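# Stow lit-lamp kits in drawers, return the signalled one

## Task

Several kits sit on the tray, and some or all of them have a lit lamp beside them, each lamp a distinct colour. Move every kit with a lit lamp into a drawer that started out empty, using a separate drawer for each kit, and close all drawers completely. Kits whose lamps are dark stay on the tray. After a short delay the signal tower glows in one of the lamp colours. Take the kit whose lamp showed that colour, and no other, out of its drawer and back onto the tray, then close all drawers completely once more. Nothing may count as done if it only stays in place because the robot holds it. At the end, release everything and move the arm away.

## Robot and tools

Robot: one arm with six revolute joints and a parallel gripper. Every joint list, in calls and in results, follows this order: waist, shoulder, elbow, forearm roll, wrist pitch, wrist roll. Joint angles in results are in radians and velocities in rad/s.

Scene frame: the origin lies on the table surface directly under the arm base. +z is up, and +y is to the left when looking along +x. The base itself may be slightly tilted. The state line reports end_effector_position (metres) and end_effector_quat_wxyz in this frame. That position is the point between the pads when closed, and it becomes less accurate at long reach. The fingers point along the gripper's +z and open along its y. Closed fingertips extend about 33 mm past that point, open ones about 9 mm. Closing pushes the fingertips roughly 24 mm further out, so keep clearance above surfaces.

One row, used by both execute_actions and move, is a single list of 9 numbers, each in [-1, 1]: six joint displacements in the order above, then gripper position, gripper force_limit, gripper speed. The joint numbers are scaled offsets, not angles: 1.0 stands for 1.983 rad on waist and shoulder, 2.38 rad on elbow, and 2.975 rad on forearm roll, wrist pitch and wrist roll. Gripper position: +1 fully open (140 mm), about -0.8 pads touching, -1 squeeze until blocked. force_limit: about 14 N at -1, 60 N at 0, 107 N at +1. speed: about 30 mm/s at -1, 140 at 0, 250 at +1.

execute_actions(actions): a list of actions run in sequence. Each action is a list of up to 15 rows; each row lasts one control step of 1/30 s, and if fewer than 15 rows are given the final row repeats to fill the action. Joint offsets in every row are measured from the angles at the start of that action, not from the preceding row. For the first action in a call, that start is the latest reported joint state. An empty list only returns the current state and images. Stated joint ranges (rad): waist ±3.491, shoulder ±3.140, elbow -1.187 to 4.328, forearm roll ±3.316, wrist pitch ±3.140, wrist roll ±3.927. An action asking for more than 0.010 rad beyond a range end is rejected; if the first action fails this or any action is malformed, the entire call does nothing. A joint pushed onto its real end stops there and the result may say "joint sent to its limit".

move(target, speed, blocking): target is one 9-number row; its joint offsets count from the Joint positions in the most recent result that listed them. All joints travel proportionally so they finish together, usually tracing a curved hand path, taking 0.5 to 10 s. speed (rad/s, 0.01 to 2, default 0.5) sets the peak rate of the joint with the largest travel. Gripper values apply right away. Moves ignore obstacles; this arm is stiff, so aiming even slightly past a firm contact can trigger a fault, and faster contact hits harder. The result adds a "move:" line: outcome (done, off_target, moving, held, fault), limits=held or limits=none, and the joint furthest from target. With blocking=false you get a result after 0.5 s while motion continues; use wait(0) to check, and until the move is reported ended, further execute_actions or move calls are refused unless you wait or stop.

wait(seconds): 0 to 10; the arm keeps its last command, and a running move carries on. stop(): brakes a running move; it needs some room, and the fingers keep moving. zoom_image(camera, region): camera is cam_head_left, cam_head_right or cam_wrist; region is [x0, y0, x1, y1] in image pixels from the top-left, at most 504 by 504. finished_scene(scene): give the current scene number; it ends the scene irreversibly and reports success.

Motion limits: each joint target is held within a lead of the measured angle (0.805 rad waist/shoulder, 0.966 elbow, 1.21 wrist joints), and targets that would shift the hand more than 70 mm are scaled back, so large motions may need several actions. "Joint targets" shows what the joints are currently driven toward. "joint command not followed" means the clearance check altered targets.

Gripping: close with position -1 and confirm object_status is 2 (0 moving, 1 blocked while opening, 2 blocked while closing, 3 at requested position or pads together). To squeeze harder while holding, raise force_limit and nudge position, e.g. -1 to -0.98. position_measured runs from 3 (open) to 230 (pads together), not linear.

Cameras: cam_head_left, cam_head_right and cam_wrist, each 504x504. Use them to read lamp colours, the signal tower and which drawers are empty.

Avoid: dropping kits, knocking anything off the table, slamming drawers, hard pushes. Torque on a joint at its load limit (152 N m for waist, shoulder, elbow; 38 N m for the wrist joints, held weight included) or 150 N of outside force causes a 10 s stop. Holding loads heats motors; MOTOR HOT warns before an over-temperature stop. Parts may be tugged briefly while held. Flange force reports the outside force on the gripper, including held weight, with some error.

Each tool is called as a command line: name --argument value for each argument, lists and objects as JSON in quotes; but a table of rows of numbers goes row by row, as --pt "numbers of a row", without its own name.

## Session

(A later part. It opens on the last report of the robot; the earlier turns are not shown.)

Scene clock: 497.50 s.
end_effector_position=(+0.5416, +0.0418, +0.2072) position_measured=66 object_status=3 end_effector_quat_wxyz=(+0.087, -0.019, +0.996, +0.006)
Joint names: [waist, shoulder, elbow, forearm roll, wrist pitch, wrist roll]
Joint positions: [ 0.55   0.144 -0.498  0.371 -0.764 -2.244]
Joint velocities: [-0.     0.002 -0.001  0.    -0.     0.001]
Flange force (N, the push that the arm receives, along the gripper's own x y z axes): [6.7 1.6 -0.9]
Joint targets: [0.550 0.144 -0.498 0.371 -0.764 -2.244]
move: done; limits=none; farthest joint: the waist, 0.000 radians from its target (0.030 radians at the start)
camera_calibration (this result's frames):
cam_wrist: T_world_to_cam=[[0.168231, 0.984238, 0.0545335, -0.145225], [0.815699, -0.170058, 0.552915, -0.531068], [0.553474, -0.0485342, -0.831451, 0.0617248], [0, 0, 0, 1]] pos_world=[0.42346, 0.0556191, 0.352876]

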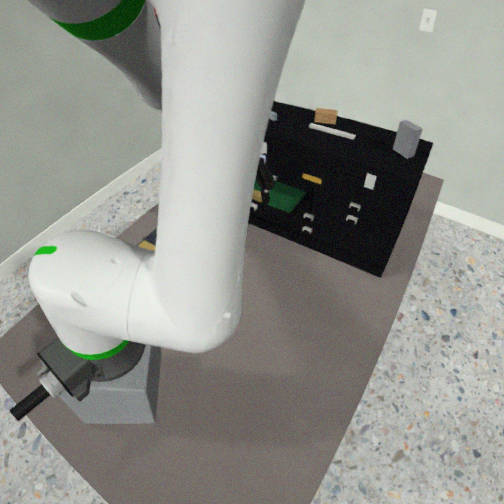

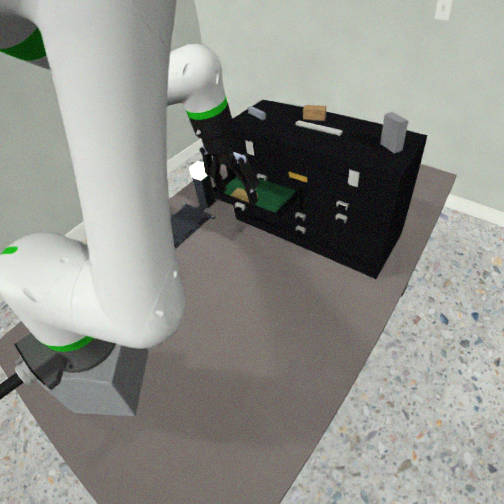

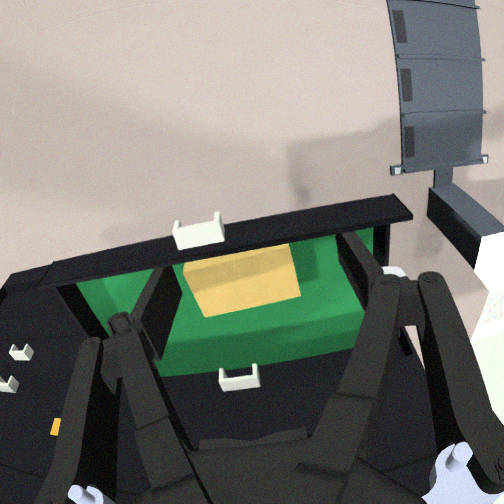

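move --target '[-0.008,-0.005,0,0,0,0,0.5,-0.2,0]' --speed 0.05

move --target '[0,0,0,0,0,0,-1,-0.2,-0.7]'

Scene clock: 520.10 s.
end_effector_position=(+0.5439, +0.0332, +0.2105) position_measured=66 object_status=3 end_effector_quat_wxyz=(+0.090, -0.010, +0.996, +0.007)
Joint names: [waist, shoulder, elbow, forearm roll, wrist pitch, wrist roll]
Joint positions: [ 0.534  0.134 -0.498  0.371 -0.764 -2.244]
Joint velocities: [-0.002  0.001  0.     0.     0.    -0.   ]
Flange force (N, the push that the arm receives, along the gripper's own x y z axes): [7.9 3.2 0.8]
Joint targets: [0.534 0.134 -0.498 0.371 -0.764 -2.244]
move: done; limits=none; farthest joint: the waist, 0.000 radians from its target (0.016 radians at the start)
camera_calibration (this result's frames):
cam_wrist: T_world_to_cam=[[0.185052, 0.981011, 0.0580837, -0.147141], [0.809221, -0.185649, 0.5574, -0.533203], [0.557599, -0.0561455, -0.82821, 0.0601422], [0, 0, 0, 1]] pos_world=[0.425173, 0.0487352, 0.355564]

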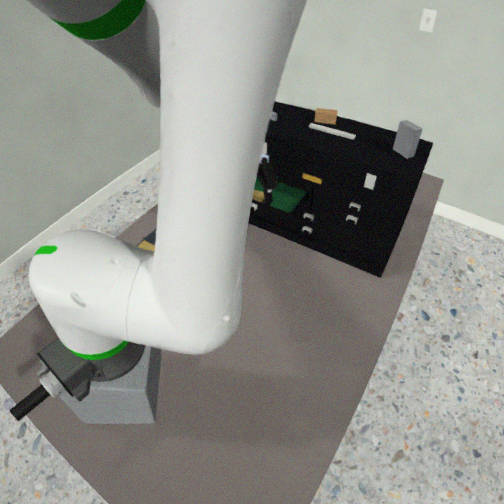

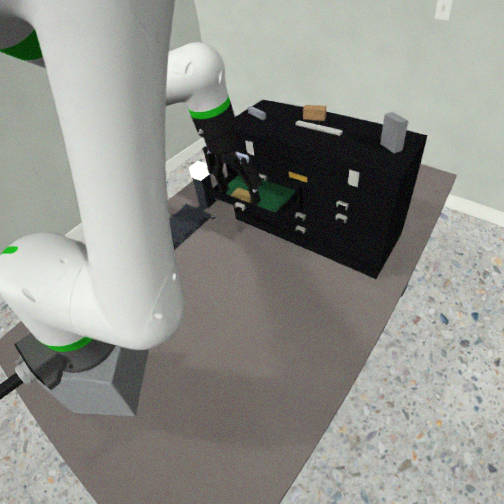

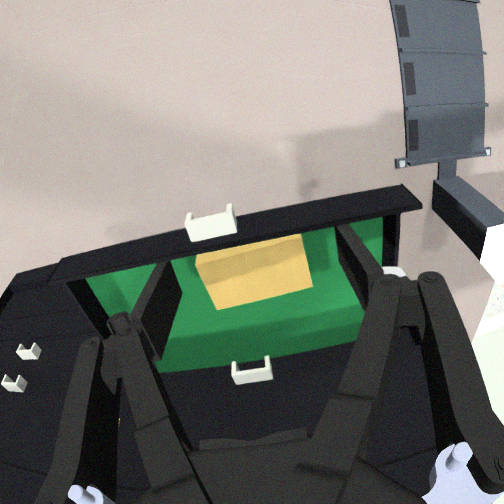

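Scene clock: 520.97 s.
end_effector_position=(+0.5439, +0.0332, +0.2106) position_measured=132 object_status=2 end_effector_quat_wxyz=(+0.091, -0.010, +0.996, +0.007)
Joint names: [waist, shoulder, elbow, forearm roll, wrist pitch, wrist roll]
Joint positions: [ 0.534  0.134 -0.498  0.371 -0.764 -2.244]
Joint velocities: [ 0.    -0.    -0.     0.    -0.     0.002]
Flange force (N, the push that the arm receives, along the gripper's own x y z axes): [8.9 2.5 -8.0]
Joint targets: [0.534 0.134 -0.498 0.371 -0.764 -2.244]
move: done; limits=none; farthest joint: the waist, 0.000 radians from its target (0.000 radians at the start)
camera_calibration (this result's frames):
cam_wrist: T_world_to_cam=[[0.185068, 0.981006, 0.0581164, -0.147155], [0.80919, -0.185678, 0.557436, -0.533218], [0.557639, -0.0561362, -0.828184, 0.0601309], [0, 0, 0, 1]] pos_world=[0.425177, 0.048729, 0.355586]

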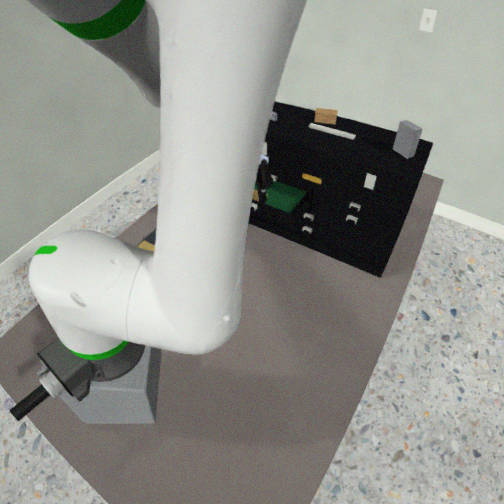

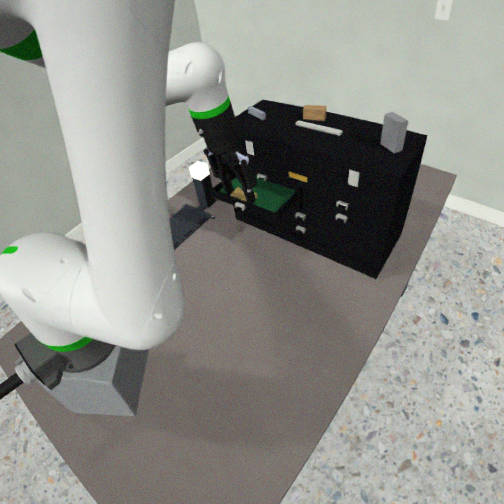

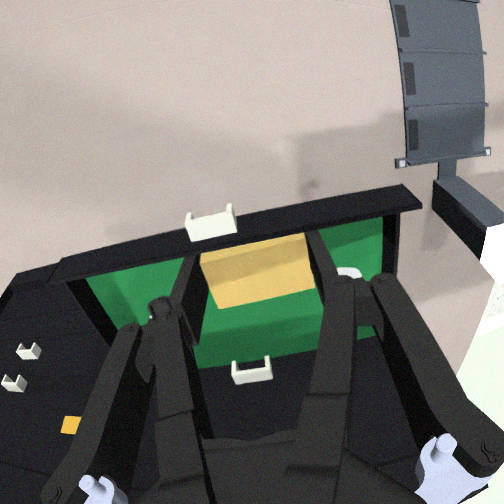

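move --target '[0.006,-0.0419,0.0332,-0.0121,-0.0575,0.0118,-1,-0.2,-0.7]' --speed 0.12

move --target '[0,-0.1266,-0.0718,-0.0622,-0.0218,0,-1,-0.2,-0.7]' --speed 0.3

move --target '[0.2592,0,0,0,0,-0.3533,-1,-0.2,-0.7]' --speed 0.7

move --target '[0,0.3515,-0.0319,0.2165,0.1674,0,-1,-0.2,-0.7]' --speed 0.35

Scene clock: 527.83 s.
end_effector_position=(+0.5432, +0.0188, +0.2723) position_measured=132 object_status=2 end_effector_quat_wxyz=(+0.087, +0.000, +0.996, -0.000)
Joint names: [waist, shoulder, elbow, forearm roll, wrist pitch, wrist roll]
Joint positions: [ 0.546  0.051 -0.419  0.335 -0.935 -2.209]
Joint velocities: [ 0.    -0.001  0.     0.    -0.     0.001]
Flange force (N, the push that the arm receives, along the gripper's own x y z axes): [7.9 2.2 1.1]
Joint targets: [0.546 0.051 -0.419 0.335 -0.935 -2.209]
move: done; limits=none; farthest joint: the waist, 0.000 radians from its target (0.012 radians at the start)
camera_calibration (this result's frames):
cam_wrist: T_world_to_cam=[[0.206888, 0.977352, 0.0445073, -0.144525], [0.808932, -0.19647, 0.554102, -0.568435], [0.550296, -0.0786336, -0.831258, 0.116087], [0, 0, 0, 1]] pos_world=[0.425843, 0.0386996, 0.417901]

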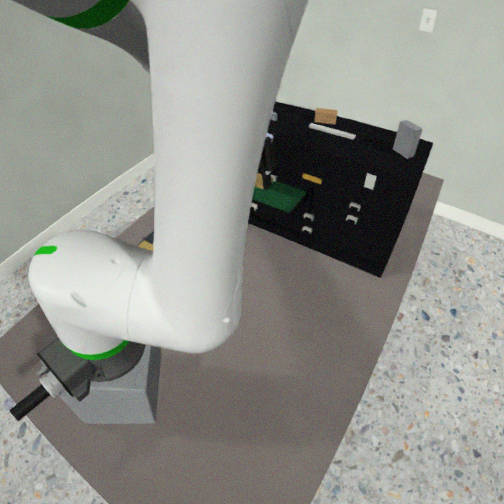

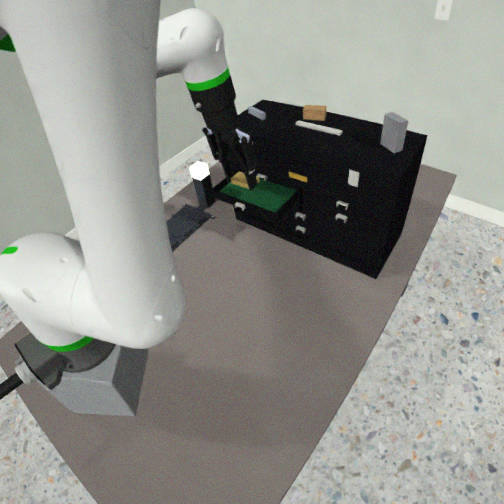

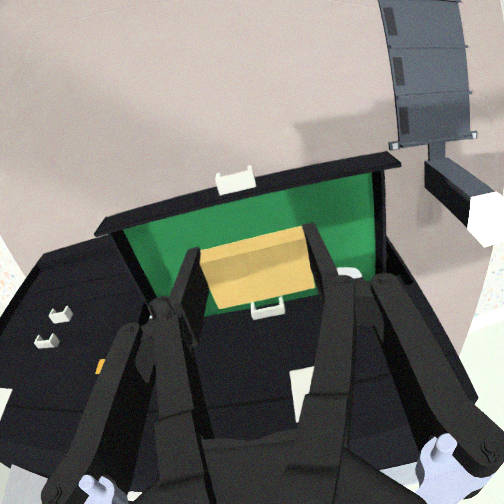

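Scene clock: 529.07 s.
end_effector_position=(+0.4337, +0.0120, +0.2773) position_measured=132 object_status=2 end_effector_quat_wxyz=(+0.050, +0.055, +0.995, +0.065)
Joint names: [waist, shoulder, elbow, forearm roll, wrist pitch, wrist roll]
Joint positions: [ 0.546 -0.2   -0.59   0.15  -1.    -2.209]
Joint velocities: [-0.     0.001 -0.001  0.    -0.    -0.001]
Flange force (N, the push that the arm receives, along the gripper's own x y z axes): [7.6 3.9 2.3]
Joint targets: [0.546 -0.200 -0.590 0.150 -1.000 -2.209]
move: done; limits=none; farthest joint: the waist, 0.000 radians from its target (0.000 radians at the start)
camera_calibration (this result's frames):
cam_wrist: T_world_to_cam=[[0.308466, 0.937592, 0.160533, -0.191223], [0.819346, -0.34762, 0.455887, -0.459454], [0.48324, -0.00909363, -0.875441, 0.220517], [0, 0, 0, 1]] pos_world=[0.328875, 0.0215793, 0.433206]

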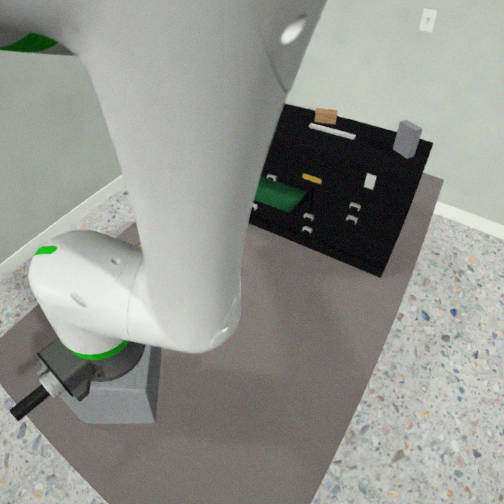

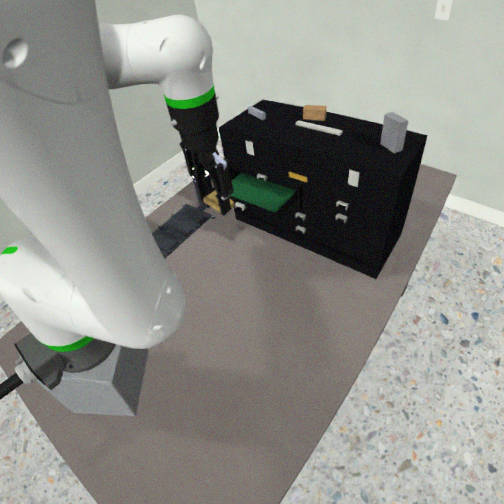

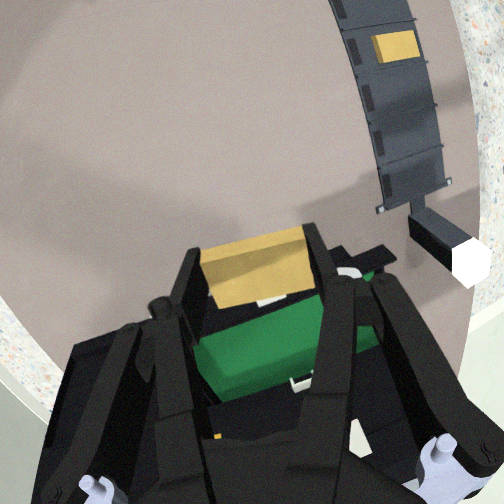

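Scene clock: 531.07 s.
end_effector_position=(+0.3697, +0.2152, +0.3168) position_measured=132 object_status=2 end_effector_quat_wxyz=(+0.007, +0.318, +0.939, +0.127)
Joint names: [waist, shoulder, elbow, forearm roll, wrist pitch, wrist roll]
Joint positions: [ 1.06 -0.2  -0.59  0.15 -1.   -3.26]
Joint velocities: [ 0.001 -0.    -0.     0.001  0.    -0.002]
Flange force (N, the push that the arm receives, along the gripper's own x y z axes): [7.4 -7.2 2.4]
Joint targets: [1.060 -0.200 -0.590 0.150 -1.000 -3.260]
move: done; limits=none; farthest joint: the waist, 0.000 radians from its target (0.514 radians at the start)
camera_calibration (this result's frames):
cam_wrist: T_world_to_cam=[[0.750081, 0.619297, 0.232054, -0.485755], [0.557104, -0.780765, 0.282918, -0.109474], [0.35639, -0.0829331, -0.93065, 0.368142], [0, 0, 0, 1]] pos_world=[0.294142, 0.245884, 0.486304]

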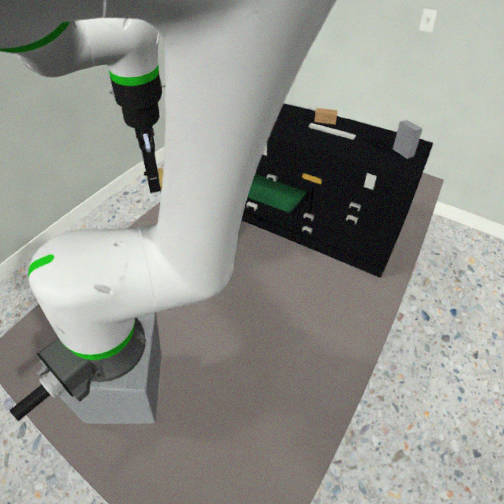

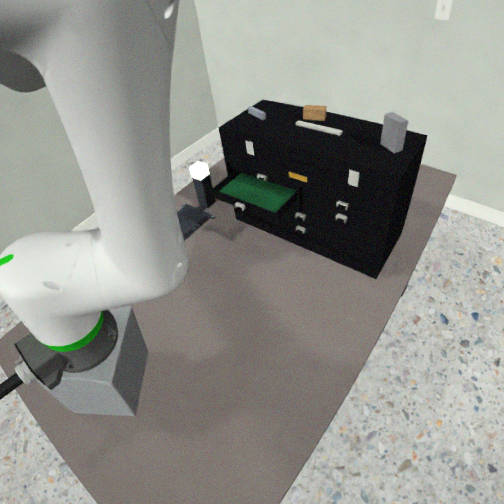

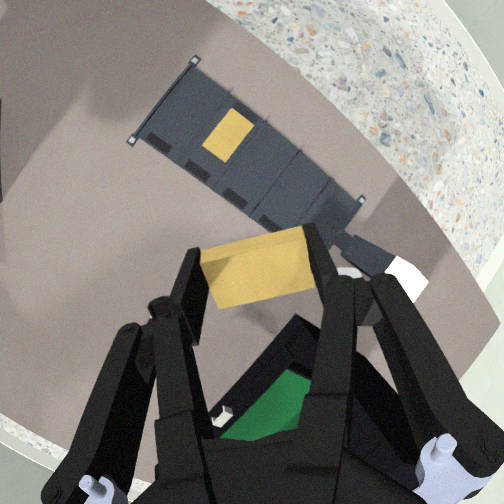

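Scene clock: 533.47 s.
end_effector_position=(+0.4170, +0.2938, +0.0781) position_measured=132 object_status=2 end_effector_quat_wxyz=(+0.098, -0.002, +0.995, -0.004)
Joint names: [waist, shoulder, elbow, forearm roll, wrist pitch, wrist roll]
Joint positions: [ 1.06   0.497 -0.666  0.794 -0.502 -3.26 ]
Joint velocities: [ 0.001  0.    -0.     0.001  0.     0.   ]
Flange force (N, the push that the arm receives, along the gripper's own x y z axes): [6.7 -2.8 0.1]
Joint targets: [1.060 0.497 -0.666 0.794 -0.502 -3.260]
move: done; limits=none; farthest joint: the waist, 0.000 radians from its target (0.000 radians at the start)
camera_calibration (this result's frames):
cam_wrist: T_world_to_cam=[[0.201544, 0.978592, 0.0416823, -0.376449], [0.796761, -0.18855, 0.574126, -0.303504], [0.569695, -0.0825011, -0.817705, 0.0377369], [0, 0, 0, 1]] pos_world=[0.296193, 0.314278, 0.220798]

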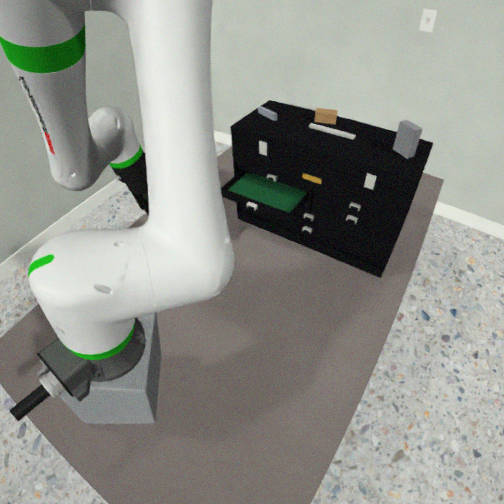

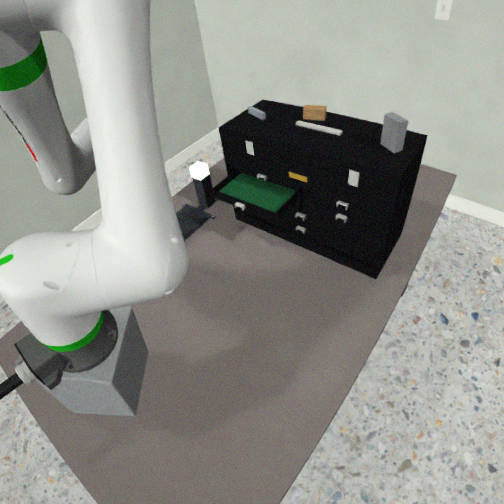

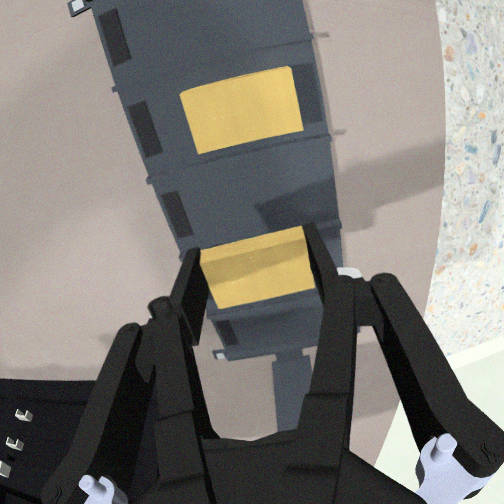

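move --target '[-0.0128,0.0296,-0.0125,0.0371,0.0257,-0.0346,-1,-0.2,-0.7]' --speed 0.07

Scene clock: 536.60 s.
end_effector_position=(+0.4052, +0.2970, +0.0468) position_measured=132 object_status=2 end_effector_quat_wxyz=(+0.090, -0.003, +0.996, +0.000)
Joint names: [waist, shoulder, elbow, forearm roll, wrist pitch, wrist roll]
Joint positions: [ 1.034  0.556 -0.695  0.905 -0.425 -3.363]
Joint velocities: [ 0.001  0.    -0.     0.     0.     0.001]
Flange force (N, the push that the arm receives, along the gripper's own x y z axes): no reading
Joint targets: [1.034 0.556 -0.695 0.905 -0.425 -3.363]
move: done; limits=none; farthest joint: the waist, 0.000 radians from its target (0.025 radians at the start)
camera_calibration (this result's frames):
cam_wrist: T_world_to_cam=[[0.199357, 0.978843, 0.0460863, -0.37533], [0.806985, -0.190672, 0.558946, -0.278385], [0.555907, -0.0742386, -0.827923, 0.0227042], [0, 0, 0, 1]] pos_world=[0.286855, 0.315994, 0.191697]

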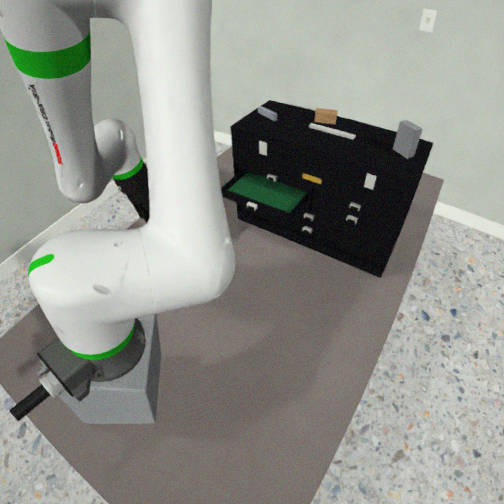

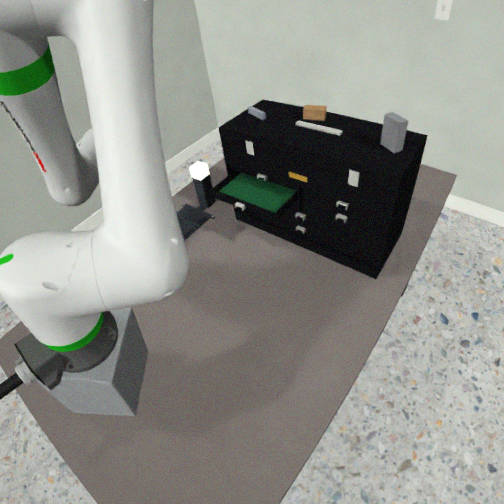

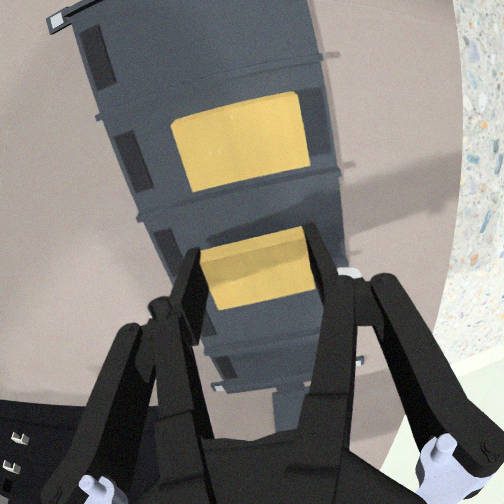

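move --target '[0.006,0,-0.005,0,0,0,-1,-0.2,-0.7]' --speed 0.03

Scene clock: 539.60 s.
end_effector_position=(+0.3969, +0.2953, +0.0444) position_measured=132 object_status=2 end_effector_quat_wxyz=(+0.088, -0.010, +0.996, -0.003)
Joint names: [waist, shoulder, elbow, forearm roll, wrist pitch, wrist roll]
Joint positions: [ 1.046  0.556 -0.707  0.905 -0.425 -3.363]
Joint velocities: [ 0.     0.    -0.    -0.001 -0.    -0.   ]
Flange force (N, the push that the arm receives, along the gripper's own x y z axes): no reading
Joint targets: [1.046 0.556 -0.707 0.905 -0.425 -3.363]
move: done; limits=none; farthest joint: the waist, 0.000 radians from its target (0.012 radians at the start)
camera_calibration (this result's frames):
cam_wrist: T_world_to_cam=[[0.185996, 0.98186, 0.0368267, -0.367133], [0.812212, -0.174735, 0.556578, -0.277345], [0.552917, -0.0736104, -0.829979, 0.0263847], [0, 0, 0, 1]] pos_world=[0.27896, 0.313953, 0.189783]

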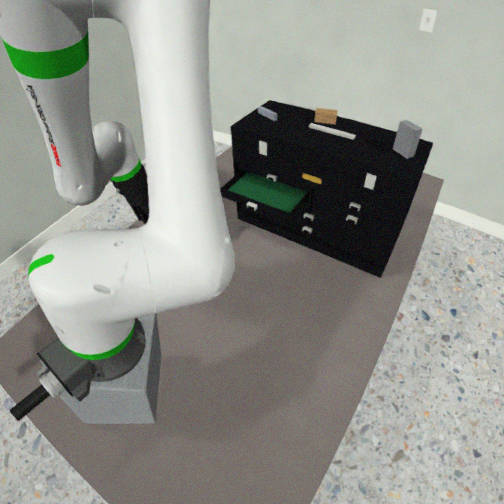

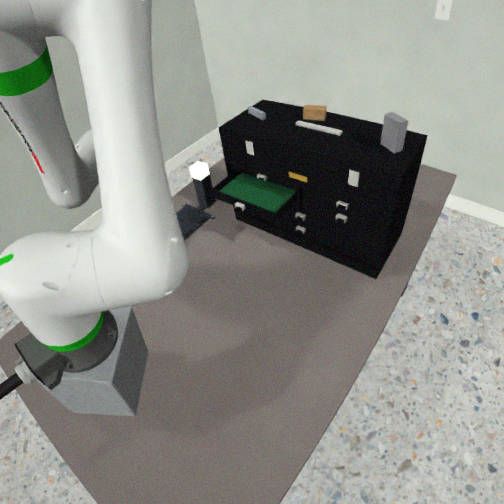

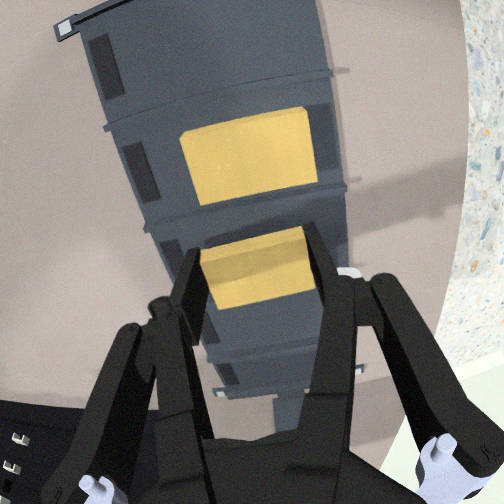

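move --target '[0,0.002,0,0,0,0,-1,-0.2,-0.7]' --speed 0.02

move --target '[0,0,0,0,0,0,0.35,-0.2,-0.5]'

move --target '[0.007,-0.0318,0.0172,-0.0373,-0.0259,0.0346,0.35,-0.2,-0.5]' --speed 0.15

move --target '[0,-0.3515,0.0319,-0.2165,-0.1674,0,0.35,-0.2,-0.5]' --speed 0.5

move --target '[0.172,0,0,0,0,0.7849,1,-0.2,0]' --speed 1.2

move --target '[0,0.2824,-0.1895,-0.376,0.7254,0.95,1,-0.2,0]' --speed 1.2

move --target '[-0.2426,0,0,0,0,0,1,-0.2,0]' --speed 0.4

move --target '[-0.0348,-0.004,0.0143,0.0171,-0.0128,0.0091,1,-0.2,0]' --speed 0.08

Scene clock: 547.93 s.
end_effector_position=(+0.3958, +0.2944, +0.0426) position_measured=132 object_status=2 end_effector_quat_wxyz=(+0.086, -0.011, +0.996, -0.005)
Joint names: [waist, shoulder, elbow, forearm roll, wrist pitch, wrist roll]
Joint positions: [ 1.046  0.56  -0.707  0.905 -0.425 -3.363]
Joint velocities: [ 0.001  0.001  0.    -0.    -0.    -0.   ]
Flange force (N, the push that the arm receives, along the gripper's own x y z axes): no reading
Joint targets: [1.046 0.560 -0.707 0.905 -0.425 -3.363]
move: done; limits=none; farthest joint: the waist, 0.000 radians from its target (0.000 radians at the start)
camera_calibration (this result's frames):
cam_wrist: T_world_to_cam=[[0.185312, 0.982117, 0.0332664, -0.365631], [0.813562, -0.172319, 0.555359, -0.276805], [0.551159, -0.0758503, -0.830945, 0.026754], [0, 0, 0, 1]] pos_world=[0.278208, 0.313423, 0.18812]

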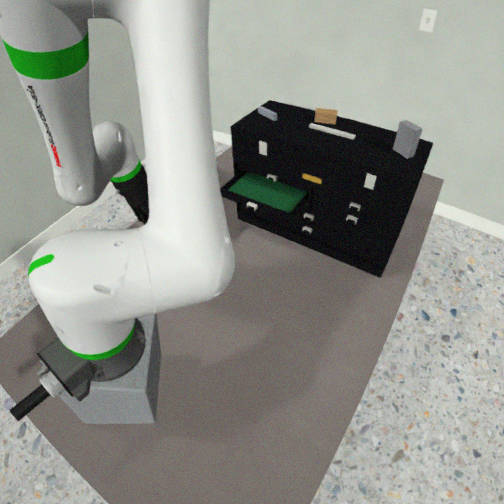

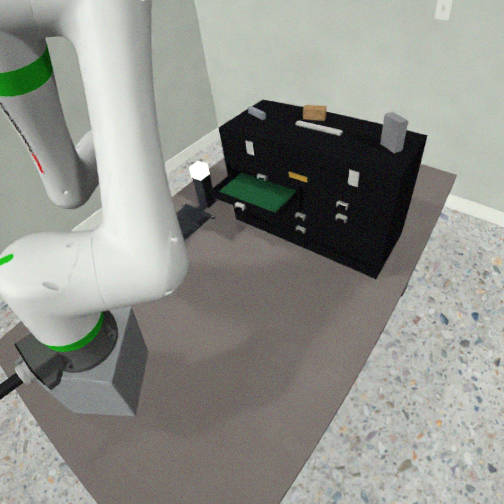

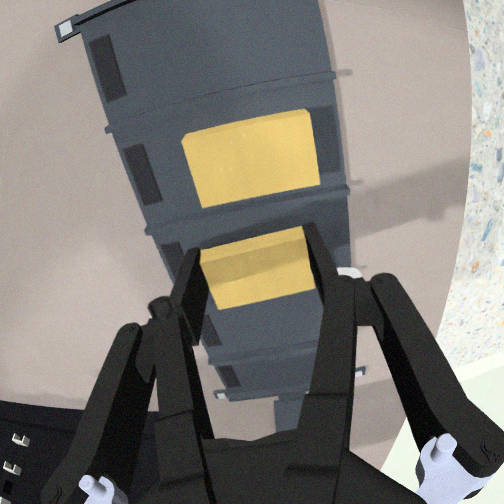

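Scene clock: 548.50 s.
end_effector_position=(+0.3958, +0.2944, +0.0426) position_measured=85 object_status=0 end_effector_quat_wxyz=(+0.086, -0.011, +0.996, -0.005)
Joint names: [waist, shoulder, elbow, forearm roll, wrist pitch, wrist roll]
Joint positions: [ 1.046  0.56  -0.707  0.905 -0.425 -3.363]
Joint velocities: [-0.     0.002 -0.    -0.001  0.     0.   ]
Flange force (N, the push that the arm receives, along the gripper's own x y z axes): no reading
Joint targets: [1.046 0.560 -0.707 0.905 -0.425 -3.363]
move: done; limits=none; farthest joint: the waist, 0.000 radians from its target (0.000 radians at the start)
camera_calibration (this result's frames):
cam_wrist: T_world_to_cam=[[0.185311, 0.982117, 0.0332593, -0.365628], [0.813565, -0.172314, 0.555356, -0.276804], [0.551156, -0.0758548, -0.830947, 0.0267548], [0, 0, 0, 1]] pos_world=[0.278207, 0.313421, 0.188117]

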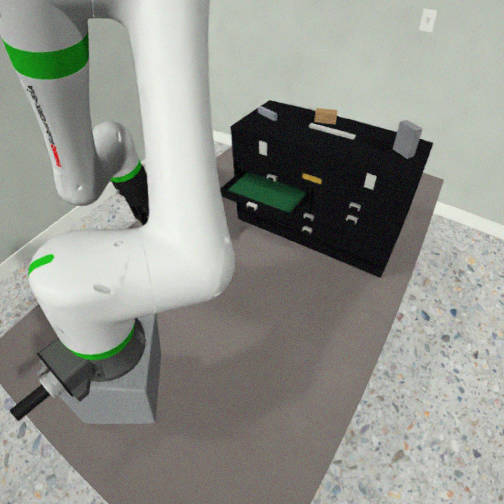

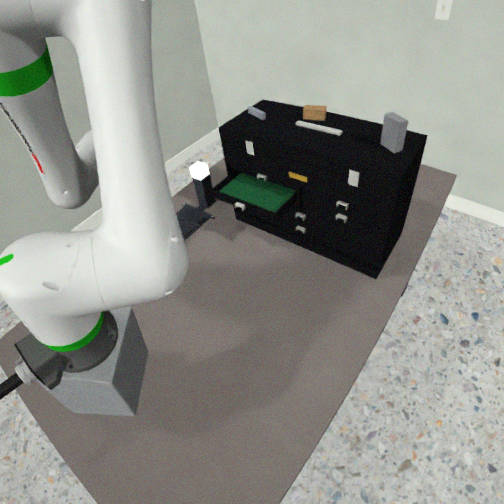

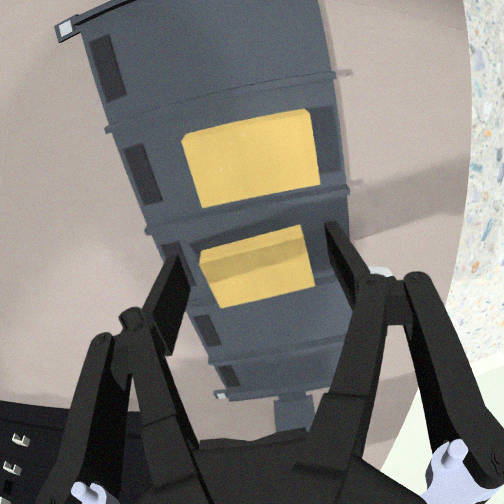

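Scene clock: 549.60 s.
end_effector_position=(+0.4166, +0.2933, +0.0779) position_measured=85 object_status=3 end_effector_quat_wxyz=(+0.098, -0.002, +0.995, -0.004)
Joint names: [waist, shoulder, elbow, forearm roll, wrist pitch, wrist roll]
Joint positions: [ 1.06   0.497 -0.666  0.794 -0.502 -3.26 ]
Joint velocities: [-0.     0.002  0.    -0.001 -0.    -0.002]
Flange force (N, the push that the arm receives, along the gripper's own x y z axes): [7.6 -3.1 -0.8]
Joint targets: [1.060 0.497 -0.666 0.794 -0.503 -3.260]
move: done; limits=none; farthest joint: the waist, 0.000 radians from its target (0.014 radians at the start)
camera_calibration (this result's frames):
cam_wrist: T_world_to_cam=[[0.201703, 0.978597, 0.0407993, -0.375939], [0.796966, -0.188196, 0.573958, -0.303375], [0.569352, -0.0832537, -0.817867, 0.038204], [0, 0, 0, 1]] pos_world=[0.295856, 0.31398, 0.220708]

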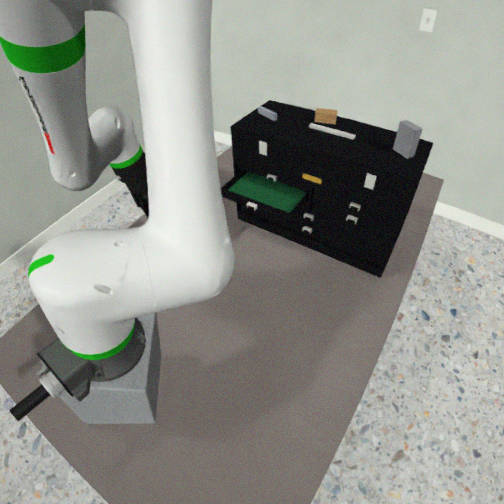

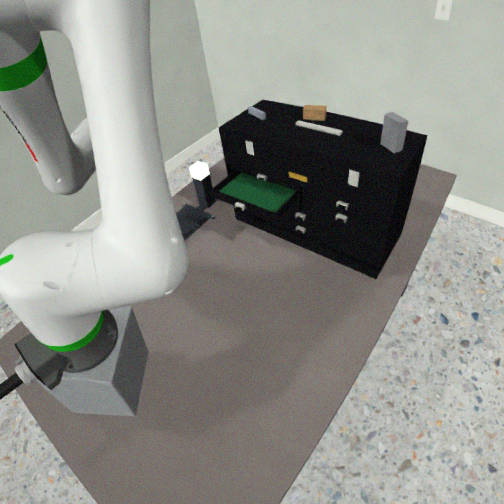

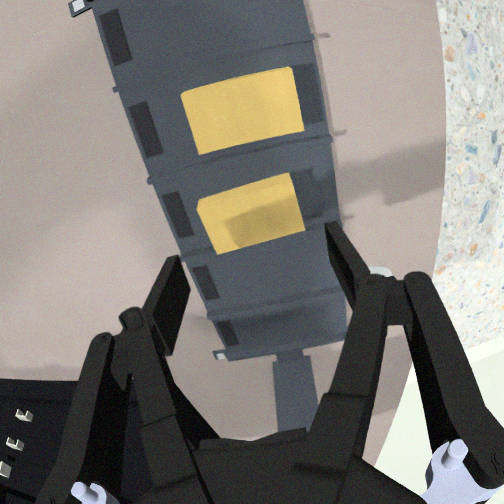

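Scene clock: 551.43 s.
end_effector_position=(+0.3691, +0.2150, +0.3165) position_measured=85 object_status=3 end_effector_quat_wxyz=(+0.006, +0.318, +0.939, +0.127)
Joint names: [waist, shoulder, elbow, forearm roll, wrist pitch, wrist roll]
Joint positions: [ 1.06 -0.2  -0.59  0.15 -1.   -3.26]
Joint velocities: [-0.    -0.003  0.     0.    -0.    -0.   ]
Flange force (N, the push that the arm receives, along the gripper's own x y z axes): [6.0 -6.4 1.8]
Joint targets: [1.060 -0.200 -0.590 0.150 -1.001 -3.260]
move: done; limits=none; farthest joint: the waist, 0.000 radians from its target (0.000 radians at the start)
camera_calibration (this result's frames):
cam_wrist: T_world_to_cam=[[0.750089, 0.619687, 0.230986, -0.484892], [0.557643, -0.780412, 0.282827, -0.109447], [0.355528, -0.0833377, -0.930943, 0.368502], [0, 0, 0, 1]] pos_world=[0.293731, 0.245778, 0.486012]

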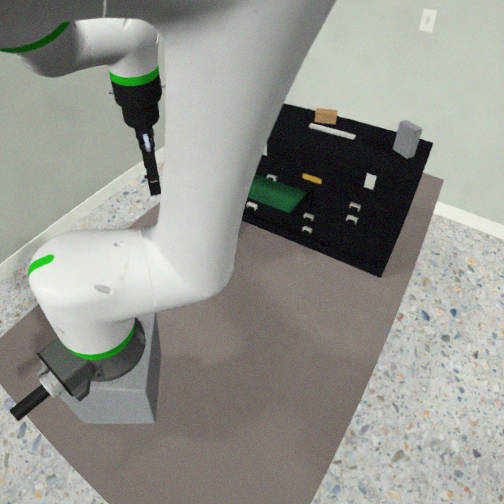

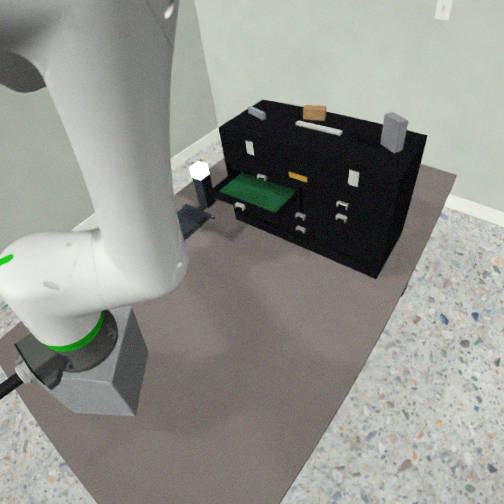

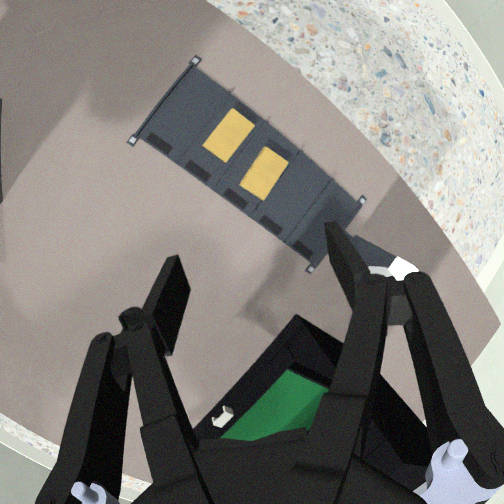

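Scene clock: 554.00 s.
end_effector_position=(+0.2735, +0.3196, +0.3442) position_measured=3 object_status=3 end_effector_quat_wxyz=(-0.142, +0.837, -0.525, -0.057)
Joint names: [waist, shoulder, elbow, forearm roll, wrist pitch, wrist roll]
Joint positions: [ 1.401 -0.2   -0.59   0.15  -1.    -0.925]
Joint velocities: [-0.    -0.001 -0.    -0.001 -0.    -0.   ]
Flange force (N, the push that the arm receives, along the gripper's own x y z axes): [0.6 9.1 1.5]
Joint targets: [1.401 -0.200 -0.590 0.150 -1.000 -0.925]
move: done; limits=none; farthest joint: the waist, 0.000 radians from its target (0.341 radians at the start)
camera_calibration (this result's frames):
cam_wrist: T_world_to_cam=[[-0.968594, -0.220786, -0.114365, 0.373122], [-0.24185, 0.729725, 0.639539, -0.369084], [-0.0577463, 0.647113, -0.760204, 0.257818], [0, 0, 0, 1]] pos_world=[0.287029, 0.184872, 0.47471]

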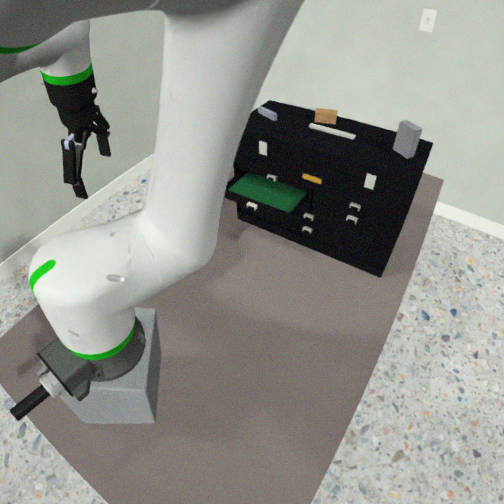

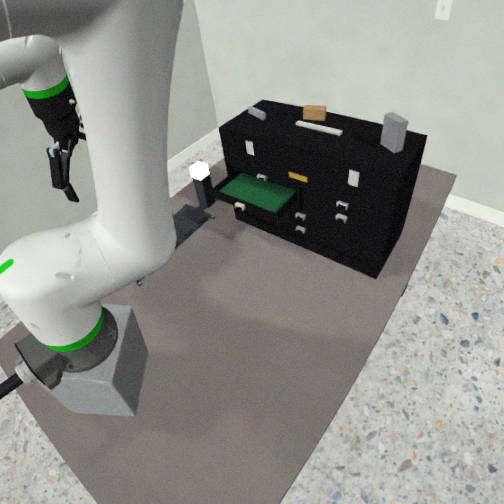

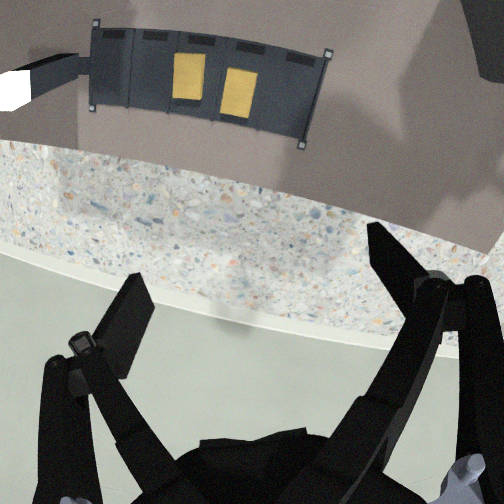

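Scene clock: 556.97 s.
end_effector_position=(+0.4101, +0.2246, +0.2351) position_measured=3 object_status=3 end_effector_quat_wxyz=(-0.140, +0.798, +0.187, +0.555)
Joint names: [waist, shoulder, elbow, forearm roll, wrist pitch, wrist roll]
Joint positions: [ 1.401  0.36  -1.041 -0.969  1.158  1.901]
Joint velocities: [-0.001 -0.    -0.     0.     0.    -0.   ]
Flange force (N, the push that the arm receives, along the gripper's own x y z axes): no reading
Joint targets: [1.401 0.360 -1.041 -0.969 1.158 1.901]
move: done; limits=none; farthest joint: the wrist pitch, 0.001 radians from its target (2.159 radians at the start)
camera_calibration (this result's frames):
cam_wrist: T_world_to_cam=[[0.371111, -0.904302, -0.210986, 0.0988239], [-0.707046, -0.12789, -0.695507, 0.500349], [0.601965, 0.407287, -0.686845, 0.0102888], [0, 0, 0, 1]] pos_world=[0.310902, 0.149166, 0.375914]

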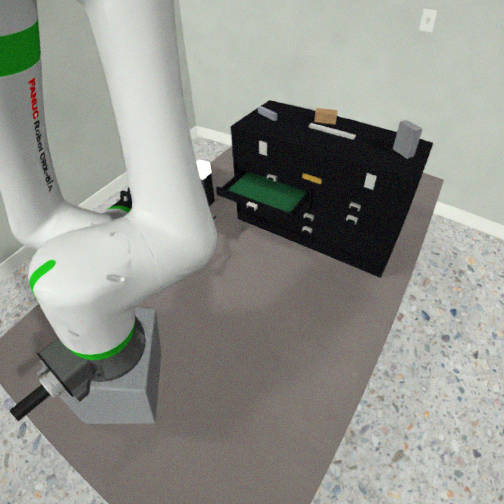

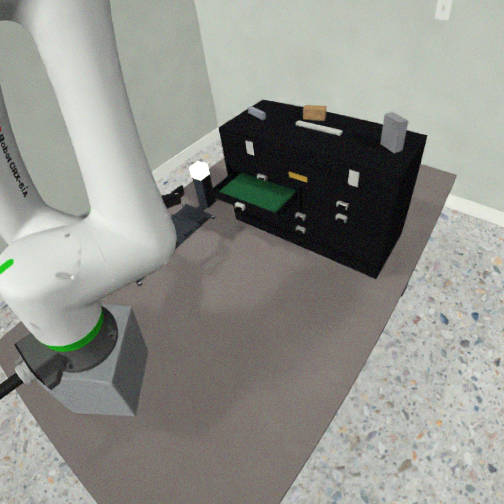

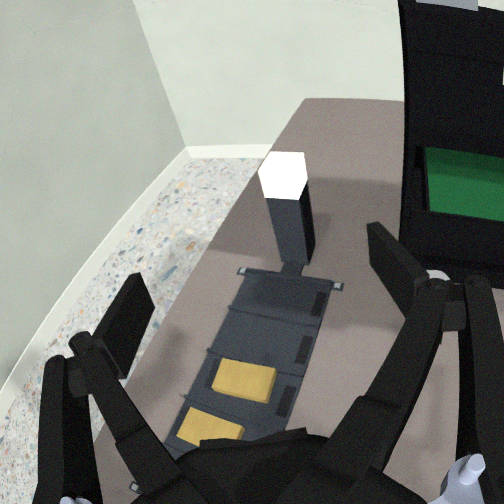

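Scene clock: 558.60 s.
end_effector_position=(+0.4661, +0.0128, +0.1951) position_measured=3 object_status=3 end_effector_quat_wxyz=(+0.008, +0.843, +0.005, +0.538)
Joint names: [waist, shoulder, elbow, forearm roll, wrist pitch, wrist roll]
Joint positions: [ 0.92   0.36  -1.041 -0.969  1.158  1.901]
Joint velocities: [-0.002 -0.001  0.     0.     0.     0.001]
Flange force (N, the push that the arm receives, along the gripper's own x y z axes): no reading
Joint targets: [0.920 0.360 -1.041 -0.969 1.158 1.901]
move: done; limits=none; farthest joint: the waist, 0.000 radians from its target (0.481 radians at the start)
camera_calibration (this result's frames):
cam_wrist: T_world_to_cam=[[-0.0970486, -0.980981, -0.168099, 0.0889287], [-0.744328, 0.183659, -0.642064, 0.488021], [0.660725, 0.0628094, -0.747995, 0.0243954], [0, 0, 0, 1]] pos_world=[0.355759, -0.0039244, 0.346537]

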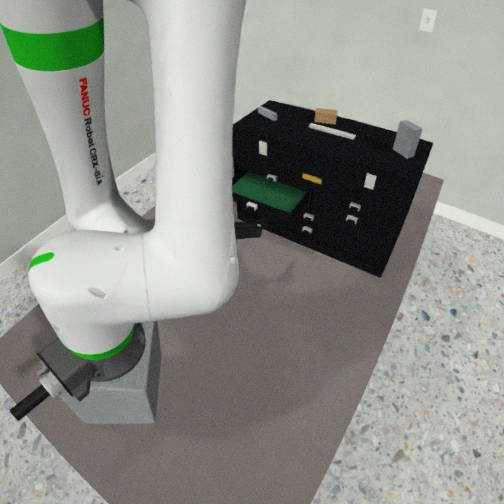

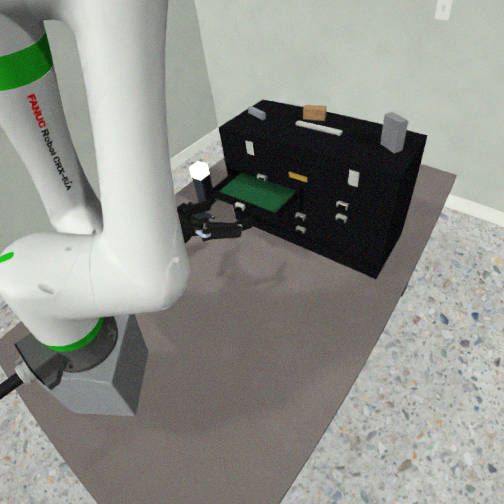

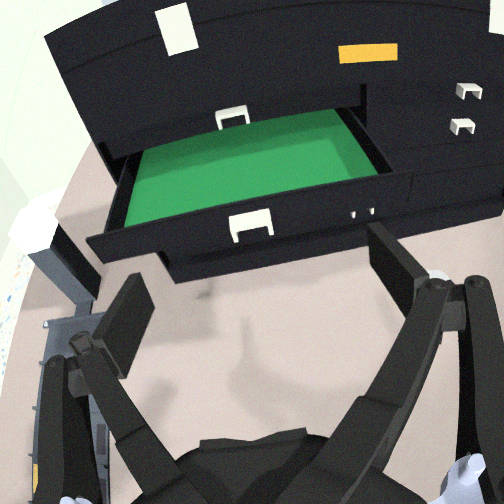

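Scene clock: 559.77 s.
end_effector_position=(+0.4851, +0.0125, +0.1926) position_measured=3 object_status=3 end_effector_quat_wxyz=(+0.009, +0.844, +0.003, +0.536)
Joint names: [waist, shoulder, elbow, forearm roll, wrist pitch, wrist roll]
Joint positions: [ 0.851  0.352 -1.007 -0.918  1.119  1.928]
Joint velocities: [-0.001 -0.001  0.     0.    -0.     0.   ]
Flange force (N, the push that the arm receives, along the gripper's own x y z axes): no reading
Joint targets: [0.851 0.352 -1.007 -0.918 1.119 1.928]
move: done; limits=none; farthest joint: the waist, 0.000 radians from its target (0.069 radians at the start)
camera_calibration (this result's frames):
cam_wrist: T_world_to_cam=[[-0.102191, -0.980158, -0.169844, 0.0928368], [-0.746102, 0.188447, -0.638607, 0.500688], [0.657943, 0.0614614, -0.750556, 0.0118675], [0, 0, 0, 1]] pos_world=[0.375243, -0.00408794, 0.344418]

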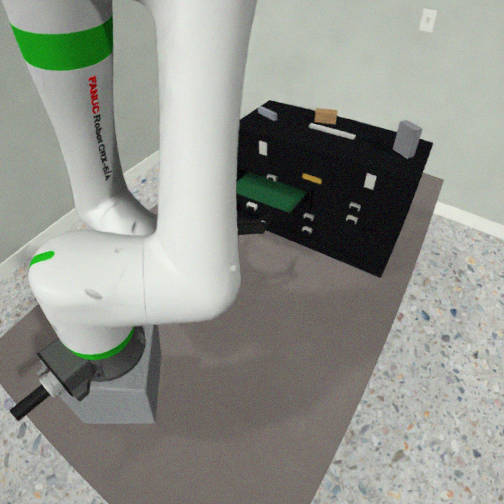

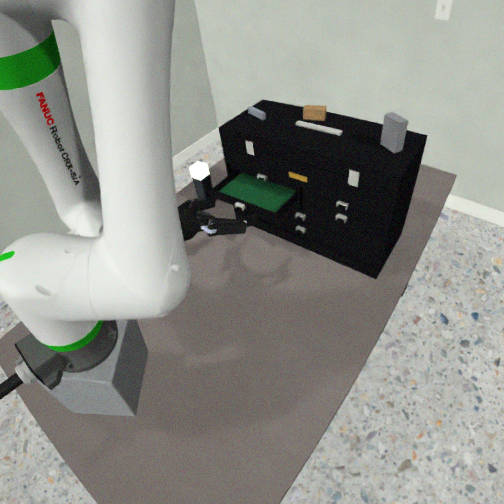

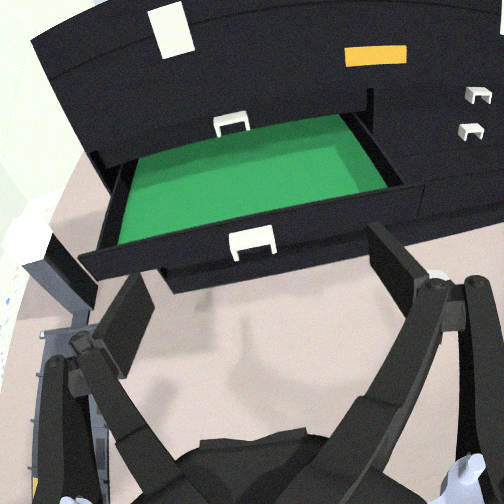

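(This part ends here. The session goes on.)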